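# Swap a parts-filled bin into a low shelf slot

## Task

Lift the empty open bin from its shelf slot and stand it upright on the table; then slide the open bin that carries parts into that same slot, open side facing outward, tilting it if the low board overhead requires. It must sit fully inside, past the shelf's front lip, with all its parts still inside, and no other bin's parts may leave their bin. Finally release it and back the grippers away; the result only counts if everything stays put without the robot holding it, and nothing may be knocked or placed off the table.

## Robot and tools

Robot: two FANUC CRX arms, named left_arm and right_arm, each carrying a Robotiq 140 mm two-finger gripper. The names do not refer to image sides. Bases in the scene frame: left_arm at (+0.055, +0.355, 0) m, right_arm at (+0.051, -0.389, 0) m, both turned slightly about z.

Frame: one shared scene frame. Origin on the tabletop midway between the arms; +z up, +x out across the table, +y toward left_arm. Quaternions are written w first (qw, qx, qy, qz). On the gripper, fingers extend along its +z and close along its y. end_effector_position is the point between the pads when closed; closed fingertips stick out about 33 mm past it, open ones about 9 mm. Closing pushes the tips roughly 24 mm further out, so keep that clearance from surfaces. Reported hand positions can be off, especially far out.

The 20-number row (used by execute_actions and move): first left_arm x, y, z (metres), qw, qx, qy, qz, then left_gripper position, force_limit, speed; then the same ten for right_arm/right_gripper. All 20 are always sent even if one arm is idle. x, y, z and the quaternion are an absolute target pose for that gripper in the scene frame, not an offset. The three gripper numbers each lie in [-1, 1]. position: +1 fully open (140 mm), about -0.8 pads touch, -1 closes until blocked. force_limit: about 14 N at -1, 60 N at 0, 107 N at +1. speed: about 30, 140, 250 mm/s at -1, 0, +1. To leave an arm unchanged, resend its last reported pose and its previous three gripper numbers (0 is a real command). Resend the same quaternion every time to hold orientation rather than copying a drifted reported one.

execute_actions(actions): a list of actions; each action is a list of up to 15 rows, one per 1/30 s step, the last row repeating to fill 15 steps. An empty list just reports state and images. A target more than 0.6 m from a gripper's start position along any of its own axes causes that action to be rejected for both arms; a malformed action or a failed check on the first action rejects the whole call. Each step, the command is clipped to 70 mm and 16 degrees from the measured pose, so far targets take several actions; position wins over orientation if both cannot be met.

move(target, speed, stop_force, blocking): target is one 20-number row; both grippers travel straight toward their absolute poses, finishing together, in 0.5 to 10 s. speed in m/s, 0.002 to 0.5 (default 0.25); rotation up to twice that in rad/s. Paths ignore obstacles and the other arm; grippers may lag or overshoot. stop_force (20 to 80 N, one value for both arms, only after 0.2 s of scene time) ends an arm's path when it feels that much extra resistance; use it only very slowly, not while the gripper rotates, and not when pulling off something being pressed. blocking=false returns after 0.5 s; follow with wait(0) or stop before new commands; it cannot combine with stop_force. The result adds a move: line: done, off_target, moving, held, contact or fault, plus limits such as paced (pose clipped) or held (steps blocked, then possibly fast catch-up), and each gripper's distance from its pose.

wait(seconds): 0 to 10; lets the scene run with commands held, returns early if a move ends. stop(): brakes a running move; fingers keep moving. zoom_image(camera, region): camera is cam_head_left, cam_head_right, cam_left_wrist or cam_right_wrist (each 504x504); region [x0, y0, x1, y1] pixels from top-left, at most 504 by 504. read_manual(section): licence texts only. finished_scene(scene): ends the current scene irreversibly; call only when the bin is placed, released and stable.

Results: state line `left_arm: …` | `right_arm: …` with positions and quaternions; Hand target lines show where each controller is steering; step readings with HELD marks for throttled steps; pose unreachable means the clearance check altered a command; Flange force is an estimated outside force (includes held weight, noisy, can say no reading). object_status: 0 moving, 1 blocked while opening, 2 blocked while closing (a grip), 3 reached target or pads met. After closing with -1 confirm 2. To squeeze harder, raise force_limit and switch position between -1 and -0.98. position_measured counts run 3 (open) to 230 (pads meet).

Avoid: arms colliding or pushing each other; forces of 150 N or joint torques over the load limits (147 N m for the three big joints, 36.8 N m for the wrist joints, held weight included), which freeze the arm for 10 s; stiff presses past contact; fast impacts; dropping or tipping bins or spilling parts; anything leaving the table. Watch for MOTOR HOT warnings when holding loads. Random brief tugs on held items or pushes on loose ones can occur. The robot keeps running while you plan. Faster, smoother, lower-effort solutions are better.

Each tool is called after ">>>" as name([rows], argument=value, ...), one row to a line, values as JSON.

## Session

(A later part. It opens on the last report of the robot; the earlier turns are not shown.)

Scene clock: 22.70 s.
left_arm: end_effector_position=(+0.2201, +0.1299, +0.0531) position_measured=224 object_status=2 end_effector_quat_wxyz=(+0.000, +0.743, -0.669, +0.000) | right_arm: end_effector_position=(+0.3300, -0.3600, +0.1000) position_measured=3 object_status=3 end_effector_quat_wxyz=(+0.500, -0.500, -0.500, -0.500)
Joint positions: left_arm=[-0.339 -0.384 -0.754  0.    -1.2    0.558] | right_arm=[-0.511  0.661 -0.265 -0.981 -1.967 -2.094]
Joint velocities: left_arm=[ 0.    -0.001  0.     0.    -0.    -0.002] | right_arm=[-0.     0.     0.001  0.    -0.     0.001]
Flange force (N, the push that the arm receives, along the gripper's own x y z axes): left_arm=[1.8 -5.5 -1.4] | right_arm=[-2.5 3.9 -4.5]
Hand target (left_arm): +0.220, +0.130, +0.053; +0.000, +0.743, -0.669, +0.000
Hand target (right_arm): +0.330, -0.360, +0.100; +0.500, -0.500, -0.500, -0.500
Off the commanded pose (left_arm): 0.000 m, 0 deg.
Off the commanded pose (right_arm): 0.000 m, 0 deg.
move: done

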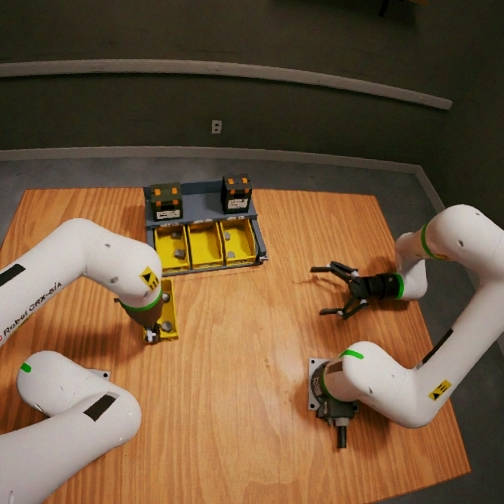

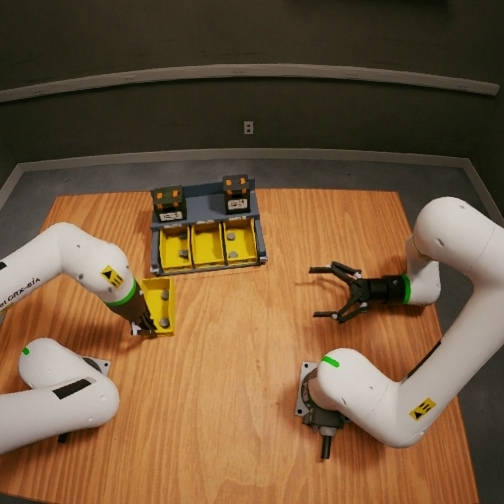

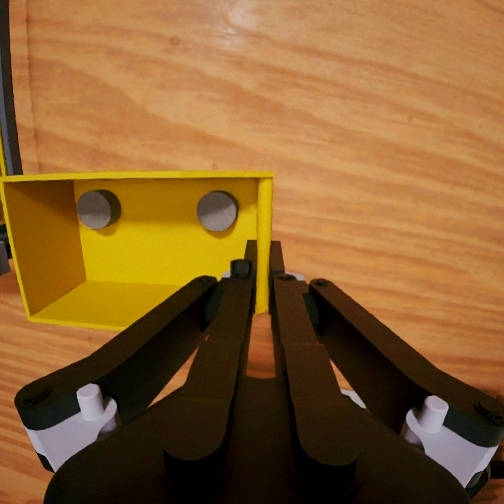

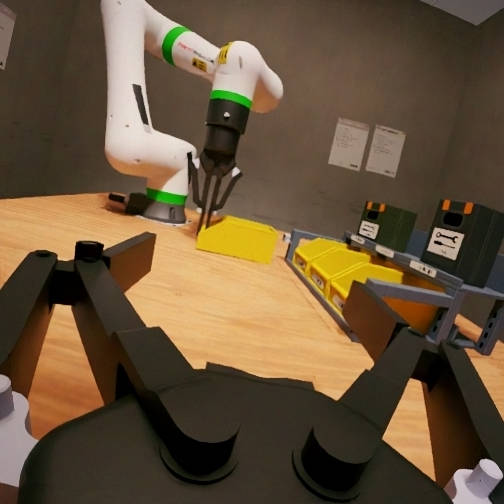

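>>> move(target=[0.22,0.13,0.051,0,0.743,-0.669,0,-0.5,1,0,0.33,-0.36,0.1,0.5,-0.5,-0.5,-0.5,1,0,0])

>>> move(target=[0.22,0.13,0.13,0,0.743,-0.669,0,-0.5,1,0,0.33,-0.36,0.1,0.5,-0.5,-0.5,-0.5,1,0,0])

>>> move(target=[0.472,-0.015,0.13,0,0.752,-0.659,0,-0.5,1,0,0.33,-0.3,0.1,0.5,-0.5,-0.5,-0.5,1,0,0])

>>> move(target=[0.472,-0.015,0.072,0,0.752,-0.659,0,-0.5,1,0,0.33,-0.3,0.1,0.5,-0.5,-0.5,-0.5,1,0,0], speed=0.05)

>>> zoom_image(camera="cam_right_wrist", region=[230,180,430,380])

Scene clock: 25.63 s.
left_arm: end_effector_position=(+0.2200, +0.1300, +0.0510) position_measured=192 object_status=3 end_effector_quat_wxyz=(-0.000, +0.743, -0.669, +0.000) | right_arm: end_effector_position=(+0.3300, -0.3600, +0.1000) position_measured=3 object_status=3 end_effector_quat_wxyz=(+0.500, -0.500, -0.500, -0.500)
Joint positions: left_arm=[-0.339 -0.382 -0.758 -0.    -1.195  0.559] | right_arm=[-0.511  0.661 -0.265 -0.981 -1.967 -2.094]
Joint velocities: left_arm=[-0. -0. -0. -0. -0.  0.] | right_arm=[ 0.     0.     0.001 -0.     0.     0.   ]
Flange force (N, the push that the arm receives, along the gripper's own x y z axes): left_arm=[1.4 -5.8 -4.2] | right_arm=[-0.4 0.8 -2.8]
Hand target (left_arm): +0.220, +0.130, +0.051; -0.000, +0.743, -0.669, -0.000
Hand target (right_arm): +0.330, -0.360, +0.100; +0.500, -0.500, -0.500, -0.500
Off the commanded pose (left_arm): 0.000 m, 0 deg.
Off the commanded pose (right_arm): 0.000 m, 0 deg.
move: done

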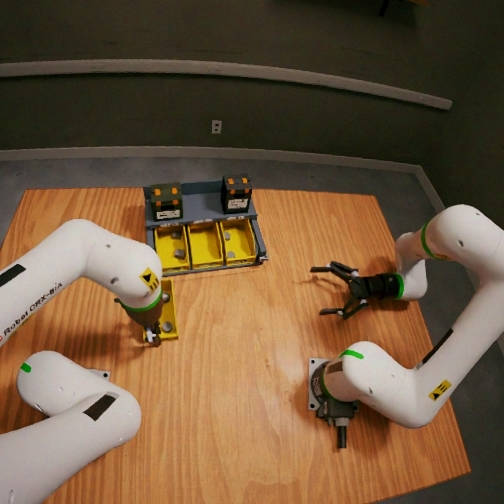

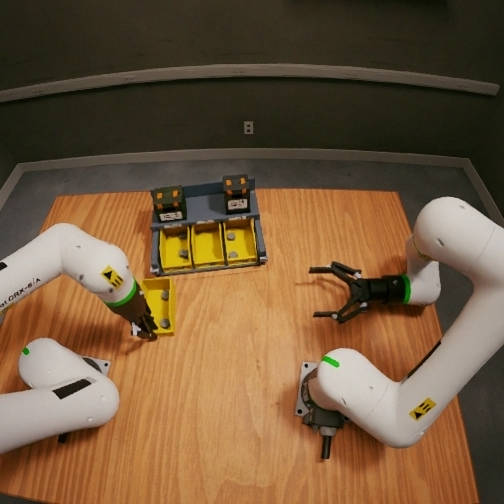

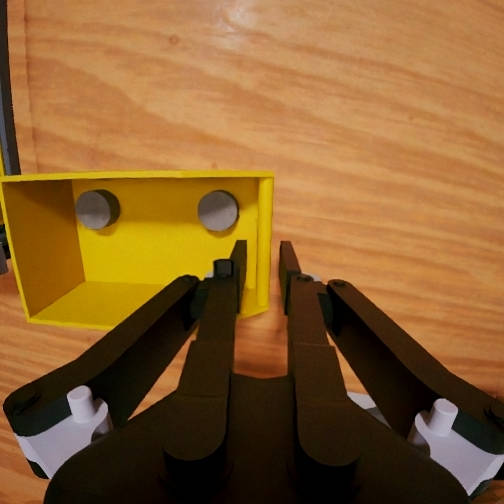

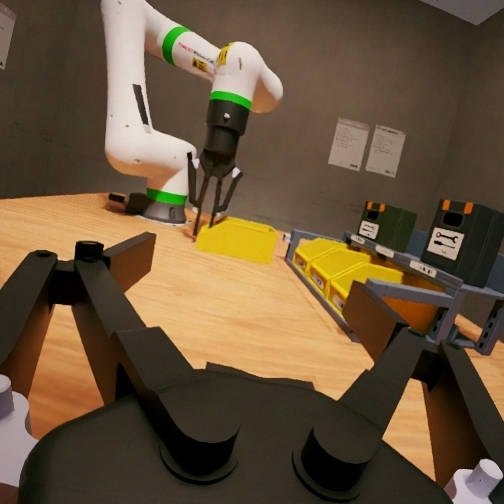

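Scene clock: 26.43 s.
left_arm: end_effector_position=(+0.2201, +0.1299, +0.1300) position_measured=192 object_status=3 end_effector_quat_wxyz=(+0.000, +0.743, -0.669, -0.000) | right_arm: end_effector_position=(+0.3300, -0.3600, +0.1000) position_measured=3 object_status=3 end_effector_quat_wxyz=(+0.500, -0.500, -0.500, -0.500)
Joint positions: left_arm=[-0.339 -0.447 -0.606  0.    -1.411  0.558] | right_arm=[-0.511  0.661 -0.265 -0.981 -1.967 -2.094]
Joint velocities: left_arm=[ 0.    -0.001  0.    -0.    -0.    -0.   ] | right_arm=[-0.     0.     0.001 -0.    -0.    -0.003]
Flange force (N, the push that the arm receives, along the gripper's own x y z axes): left_arm=[2.5 -4.7 -6.3] | right_arm=[-0.6 2.8 -2.6]
Hand target (left_arm): +0.220, +0.130, +0.130; +0.000, +0.743, -0.669, +0.000
Hand target (right_arm): +0.330, -0.360, +0.100; +0.500, -0.500, -0.500, -0.500
Off the commanded pose (left_arm): 0.000 m, 0 deg.
Off the commanded pose (right_arm): 0.000 m, 0 deg.
move: done

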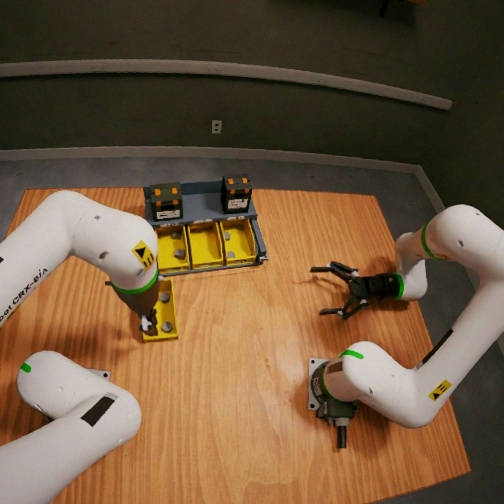

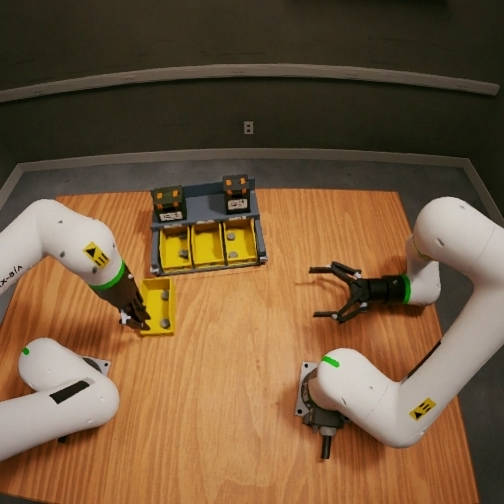

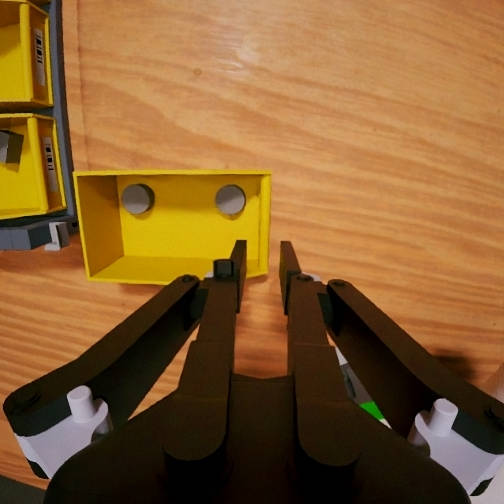

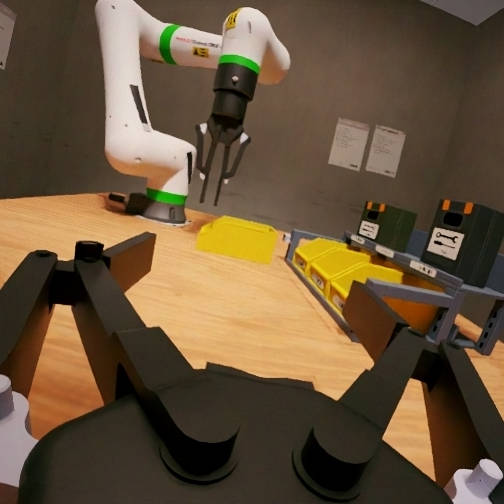

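Scene clock: 28.07 s.
left_arm: end_effector_position=(+0.4717, -0.0154, +0.1297) position_measured=192 object_status=3 end_effector_quat_wxyz=(-0.000, +0.752, -0.659, -0.000) | right_arm: end_effector_position=(+0.3301, -0.3000, +0.1000) position_measured=3 object_status=3 end_effector_quat_wxyz=(+0.500, -0.500, -0.500, -0.500)
Joint positions: left_arm=[-0.377  0.302  0.091 -0.    -1.359  0.623] | right_arm=[-0.412  0.613 -0.368 -1.055 -1.889 -2.075]
Joint velocities: left_arm=[-0.001  0.002  0.001  0.     0.     0.   ] | right_arm=[-0.     0.    -0.002  0.    -0.001  0.001]
Flange force (N, the push that the arm receives, along the gripper's own x y z axes): left_arm=[4.5 -6.1 -4.3] | right_arm=[-2.4 2.4 -3.3]
Hand target (left_arm): +0.472, -0.015, +0.130; -0.000, +0.752, -0.659, -0.000
Hand target (right_arm): +0.330, -0.300, +0.100; +0.500, -0.500, -0.500, -0.500
Off the commanded pose (left_arm): 0.001 m, 0 deg.
Off the commanded pose (right_arm): 0.000 m, 0 deg.
move: done

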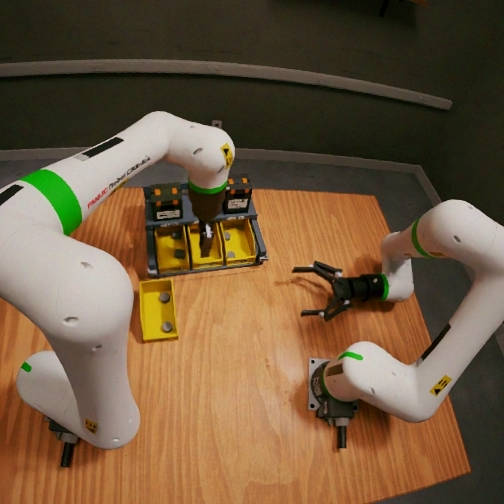

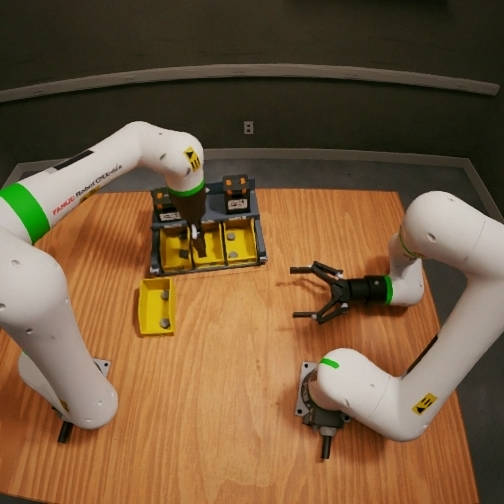

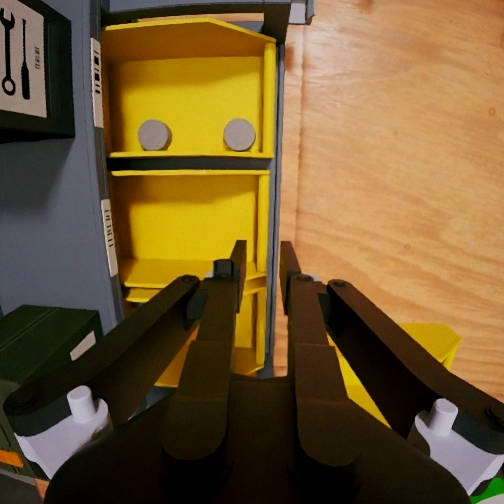

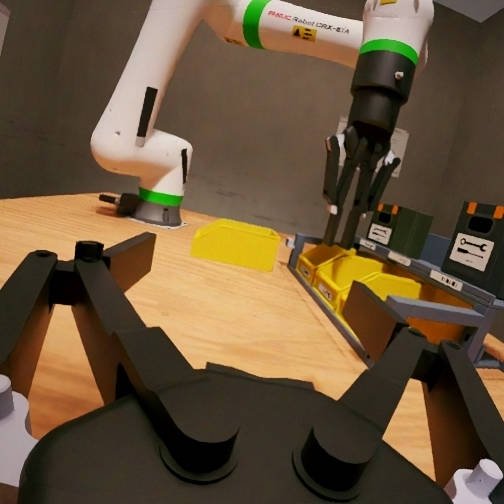

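Scene clock: 29.50 s.
left_arm: end_effector_position=(+0.4719, -0.0149, +0.0720) position_measured=192 object_status=3 end_effector_quat_wxyz=(-0.000, +0.752, -0.659, +0.000) | right_arm: end_effector_position=(+0.3300, -0.3000, +0.1000) position_measured=3 object_status=3 end_effector_quat_wxyz=(+0.500, -0.500, -0.500, -0.500)
Joint positions: left_arm=[-0.376  0.34   0.001 -0.    -1.232  0.623] | right_arm=[-0.412  0.613 -0.369 -1.055 -1.889 -2.075]
Joint velocities: left_arm=[ 0.     0.001 -0.     0.001  0.001 -0.   ] | right_arm=[-0.    -0.    -0.     0.    -0.     0.001]
Flange force (N, the push that the arm receives, along the gripper's own x y z axes): left_arm=[5.2 -6.7 -4.1] | right_arm=[0.1 1.7 -2.7]
Hand target (left_arm): +0.472, -0.015, +0.072; -0.000, +0.752, -0.659, -0.000
Hand target (right_arm): +0.330, -0.300, +0.100; +0.500, -0.500, -0.500, -0.500
Off the commanded pose (left_arm): 0.000 m, 0 deg.
Off the commanded pose (right_arm): 0.000 m, 0 deg.
move: done

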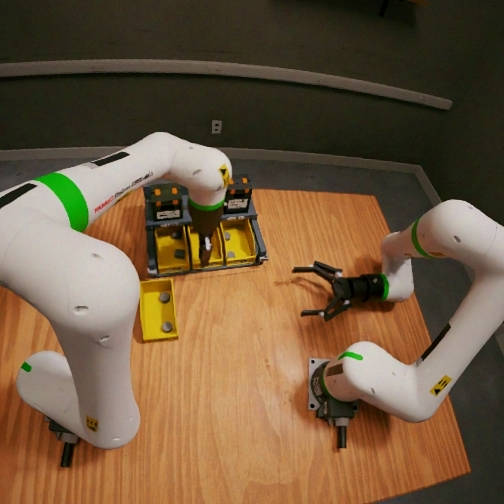

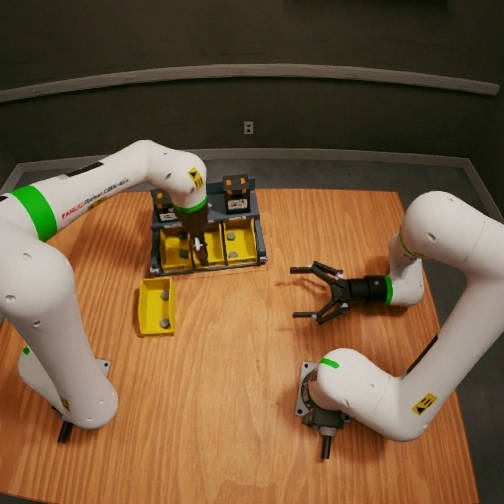

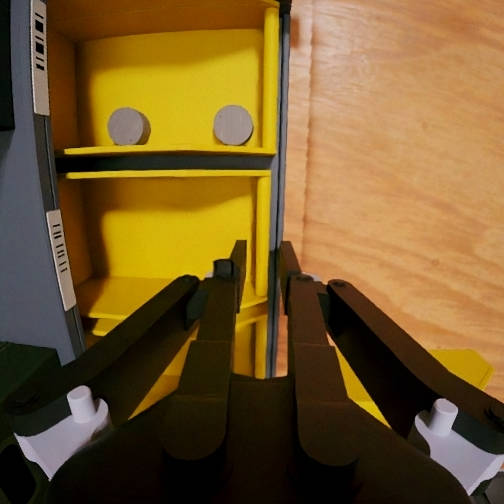

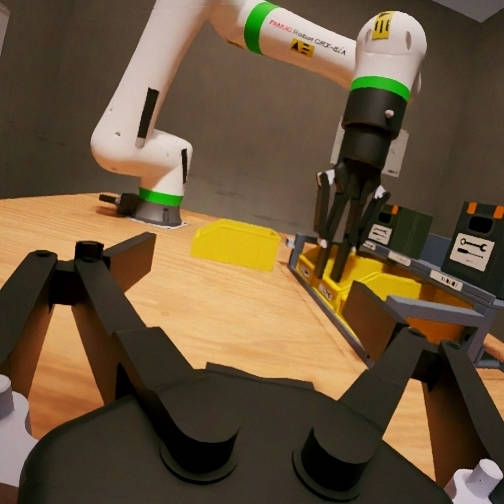

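Region (230, 180, 430, 380) of cam_right_wrist's 504x504 image, scaled by 2.520, with more detail than that image has.

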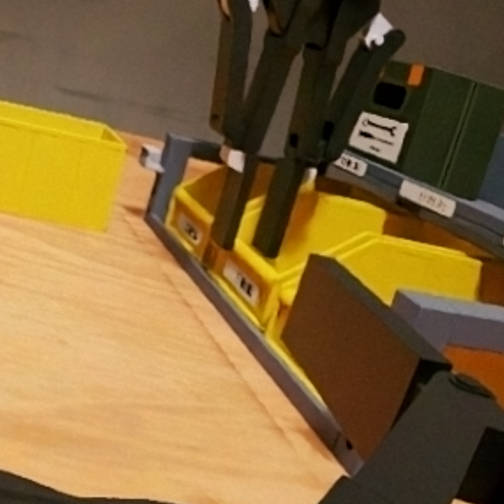

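>>> move(target=[0.474,-0.017,0.055,0,0.746,-0.666,0,-0.5,1,0,0.33,-0.3,0.1,0.5,-0.5,-0.5,-0.5,1,0,0], speed=0.03)

>>> move(target=[0.474,-0.017,0.055,0,0.746,-0.666,0,-1,1,0,0.33,-0.3,0.1,0.5,-0.5,-0.5,-0.5,1,0,0])

>>> move(target=[0.477,-0.017,0.079,0.0455,0.745,-0.665,-0.0406,-1,1,0,0.33,-0.3,0.1,0.5,-0.5,-0.5,-0.5,1,0,0], speed=0.03)

>>> move(target=[0.407,-0.025,0.081,0.0455,0.745,-0.665,-0.0406,-1,1,0,0.33,-0.3,0.1,0.5,-0.5,-0.5,-0.5,1,0,0], speed=0.03, stop_force=25)

Scene clock: 33.50 s.
left_arm: end_effector_position=(+0.4740, -0.0170, +0.0550) position_measured=192 object_status=3 end_effector_quat_wxyz=(-0.000, +0.746, -0.666, +0.000) | right_arm: end_effector_position=(+0.3300, -0.3000, +0.1000) position_measured=3 object_status=3 end_effector_quat_wxyz=(+0.500, -0.500, -0.500, -0.500)
Joint positions: left_arm=[-0.378  0.361 -0.013 -0.    -1.197  0.605] | right_arm=[-0.412  0.613 -0.369 -1.055 -1.889 -2.075]
Joint velocities: left_arm=[ 0.     0.002  0.     0.001  0.    -0.   ] | right_arm=[-0.     0.     0.002 -0.    -0.001 -0.001]
Flange force (N, the push that the arm receives, along the gripper's own x y z axes): left_arm=[5.1 -6.8 -3.5] | right_arm=[-0.5 2.9 -0.7]
Hand target (left_arm): +0.474, -0.017, +0.055; -0.000, +0.746, -0.666, -0.000
Hand target (right_arm): +0.330, -0.300, +0.100; +0.500, -0.500, -0.500, -0.500
Off the commanded pose (left_arm): 0.000 m, 0 deg.
Off the commanded pose (right_arm): 0.000 m, 0 deg.
move: done

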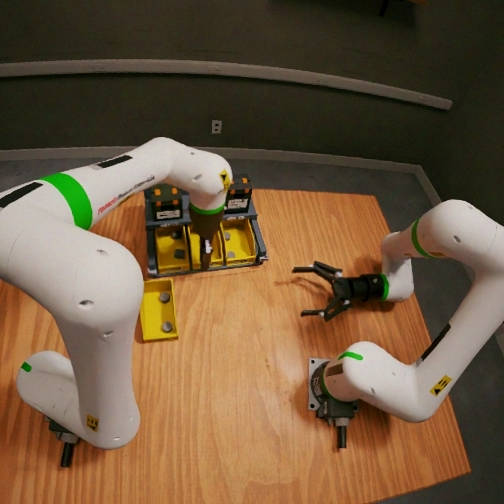

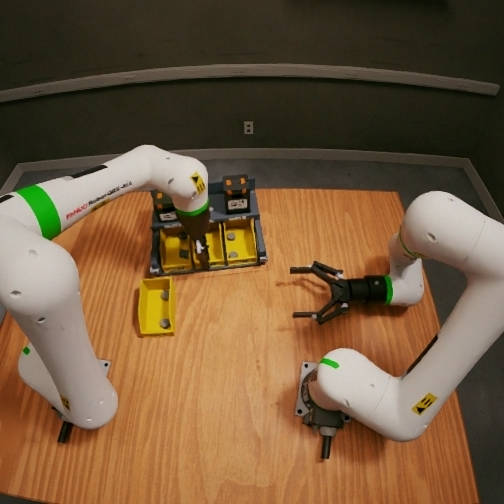

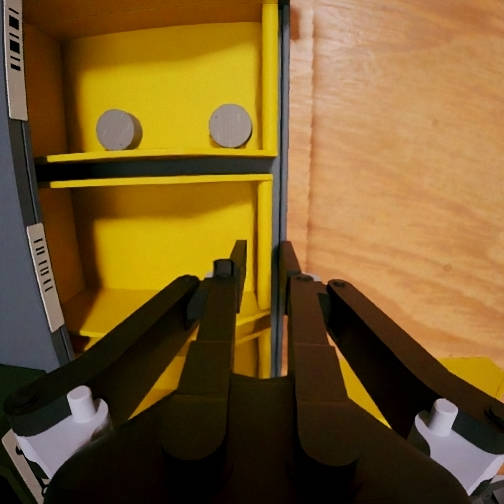

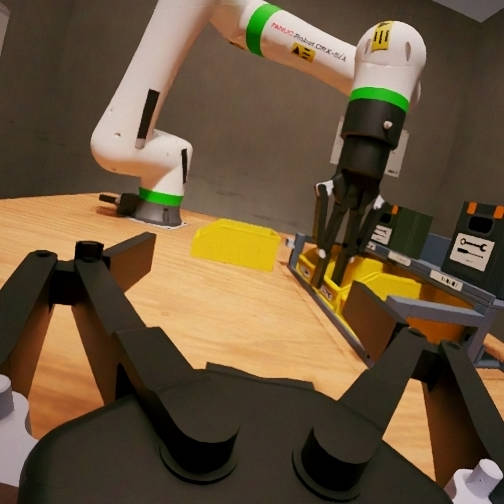

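Scene clock: 34.20 s.
left_arm: end_effector_position=(+0.4739, -0.0170, +0.0550) position_measured=224 object_status=2 end_effector_quat_wxyz=(+0.000, +0.746, -0.666, -0.000) | right_arm: end_effector_position=(+0.3300, -0.3000, +0.1000) position_measured=3 object_status=3 end_effector_quat_wxyz=(+0.500, -0.500, -0.500, -0.500)
Joint positions: left_arm=[-0.378  0.361 -0.013  0.    -1.197  0.605] | right_arm=[-0.412  0.613 -0.369 -1.055 -1.889 -2.075]
Joint velocities: left_arm=[ 0.     0.002 -0.    -0.001  0.001  0.   ] | right_arm=[-0.    -0.     0.001 -0.    -0.     0.002]
Flange force (N, the push that the arm receives, along the gripper's own x y z axes): left_arm=[3.5 -5.5 -18.4] | right_arm=[-3.1 2.1 -3.1]
Hand target (left_arm): +0.474, -0.017, +0.055; -0.000, +0.746, -0.666, +0.000
Hand target (right_arm): +0.330, -0.300, +0.100; +0.500, -0.500, -0.500, -0.500
Off the commanded pose (left_arm): 0.000 m, 0 deg.
Off the commanded pose (right_arm): 0.000 m, 0 deg.
move: done

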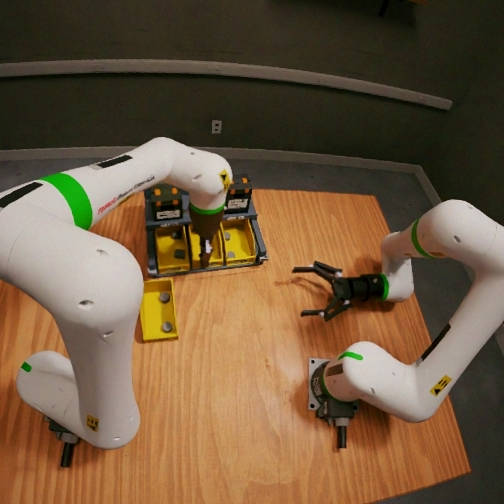

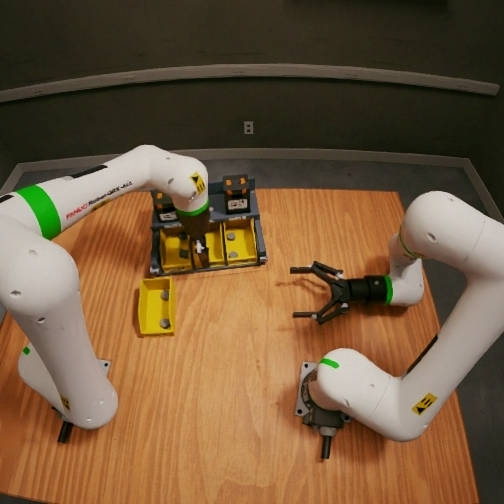

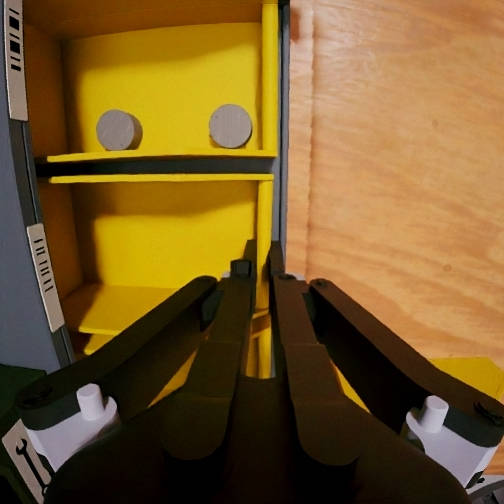

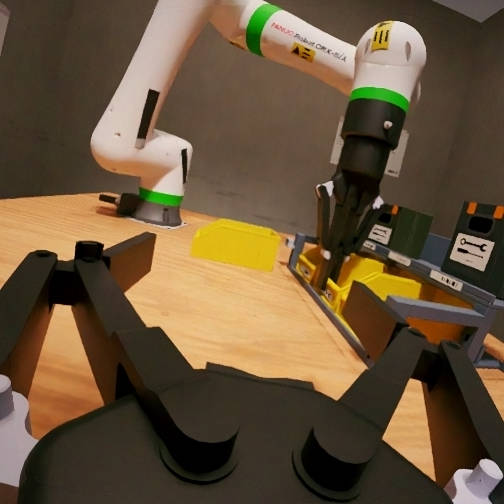

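Scene clock: 36.47 s.
left_arm: end_effector_position=(+0.4771, -0.0171, +0.0791) position_measured=224 object_status=2 end_effector_quat_wxyz=(+0.045, +0.745, -0.665, -0.041) | right_arm: end_effector_position=(+0.3300, -0.3000, +0.1000) position_measured=3 object_status=3 end_effector_quat_wxyz=(+0.500, -0.500, -0.500, -0.500)
Joint positions: left_arm=[-0.333  0.42   0.102  0.066 -1.357  0.544] | right_arm=[-0.412  0.613 -0.369 -1.055 -1.889 -2.075]
Joint velocities: left_arm=[ 0.    -0.     0.001  0.001 -0.001 -0.   ] | right_arm=[ 0. -0.  0. -0.  0. -0.]
Flange force (N, the push that the arm receives, along the gripper's own x y z axes): left_arm=[4.3 -6.6 -3.2] | right_arm=[0.1 0.8 -3.4]
Hand target (left_arm): +0.477, -0.017, +0.079; +0.045, +0.745, -0.665, -0.041
Hand target (right_arm): +0.330, -0.300, +0.100; +0.500, -0.500, -0.500, -0.500
Off the commanded pose (left_arm): 0.000 m, 0 deg.
Off the commanded pose (right_arm): 0.000 m, 0 deg.
move: done

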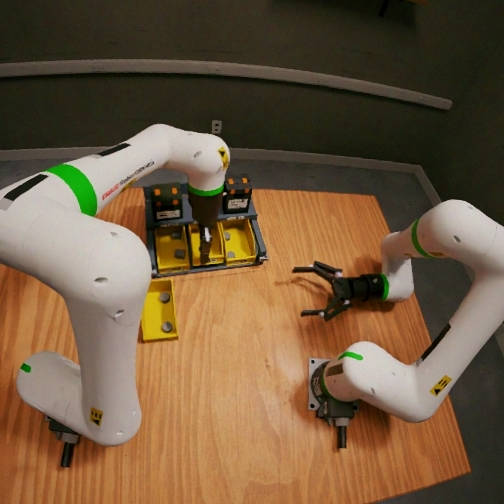

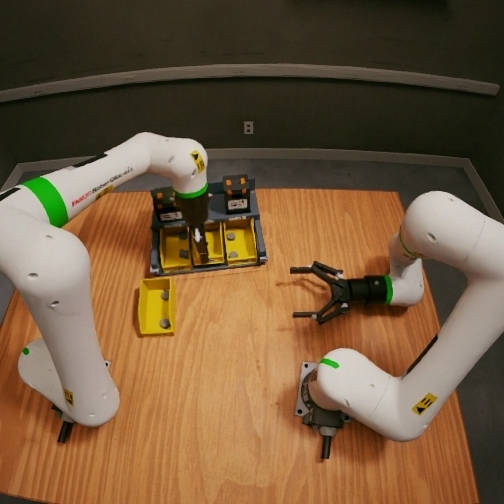

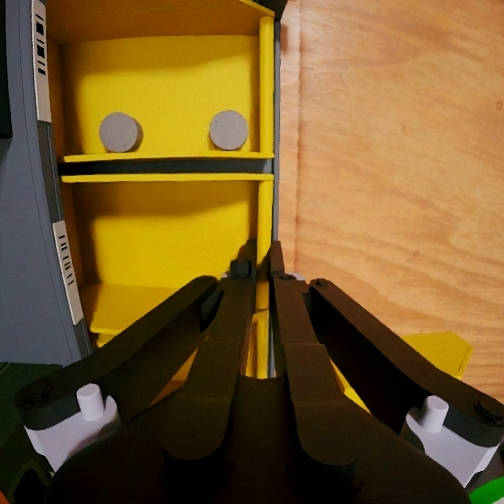

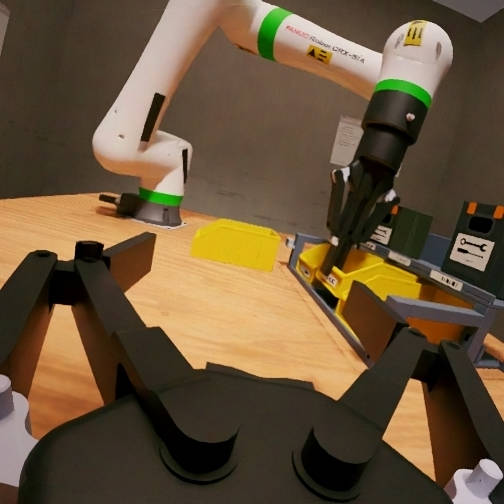

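Scene clock: 39.07 s.
left_arm: end_effector_position=(+0.4070, -0.0248, +0.0811) position_measured=224 object_status=2 end_effector_quat_wxyz=(+0.045, +0.745, -0.665, -0.041) | right_arm: end_effector_position=(+0.3300, -0.3000, +0.1000) position_measured=3 object_status=3 end_effector_quat_wxyz=(+0.500, -0.500, -0.500, -0.500)
Joint positions: left_arm=[-0.405  0.305 -0.052  0.074 -1.313  0.61 ] | right_arm=[-0.412  0.613 -0.369 -1.055 -1.889 -2.075]
Joint velocities: left_arm=[ 0. -0.  0. -0. -0.  0.] | right_arm=[ 0. -0. -0. -0.  0. -0.]
Flange force (N, the push that the arm receives, along the gripper's own x y z axes): left_arm=[3.6 -5.1 -2.8] | right_arm=[-0.1 2.4 -1.1]
Hand target (left_arm): +0.407, -0.025, +0.081; +0.045, +0.745, -0.665, -0.041
Hand target (right_arm): +0.330, -0.300, +0.100; +0.500, -0.500, -0.500, -0.500
Off the commanded pose (left_arm): 0.000 m, 0 deg.
Off the commanded pose (right_arm): 0.000 m, 0 deg.
move: done

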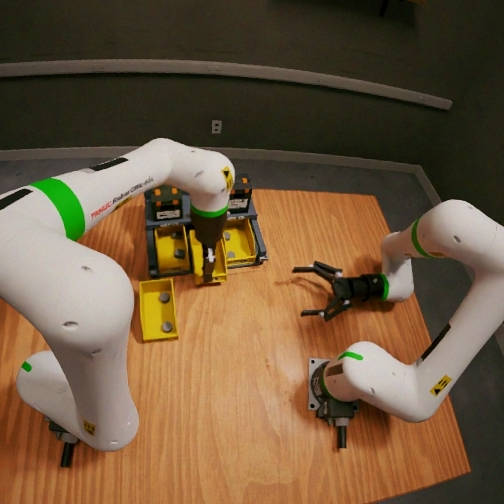

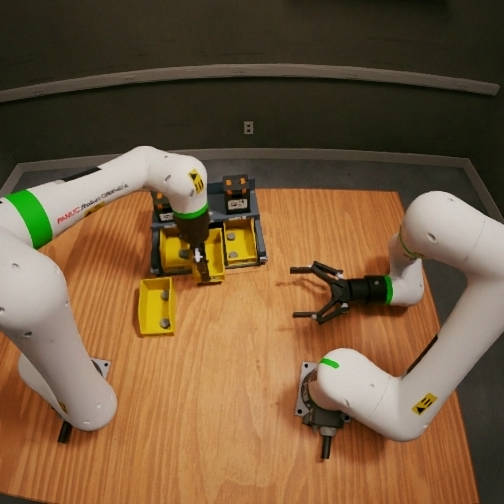

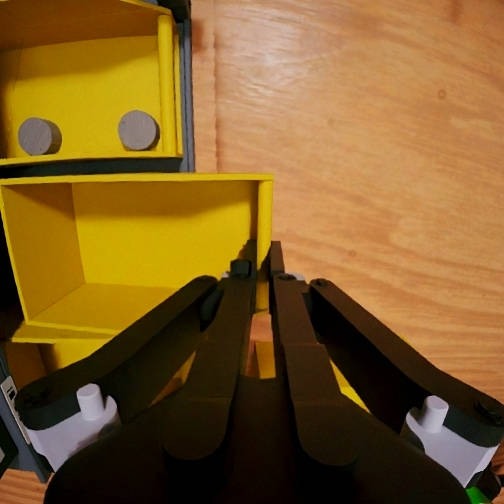

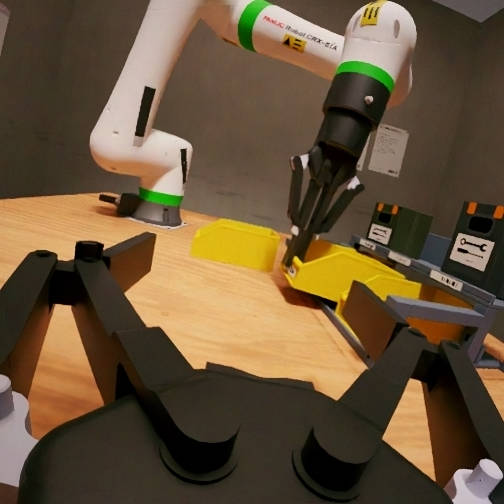

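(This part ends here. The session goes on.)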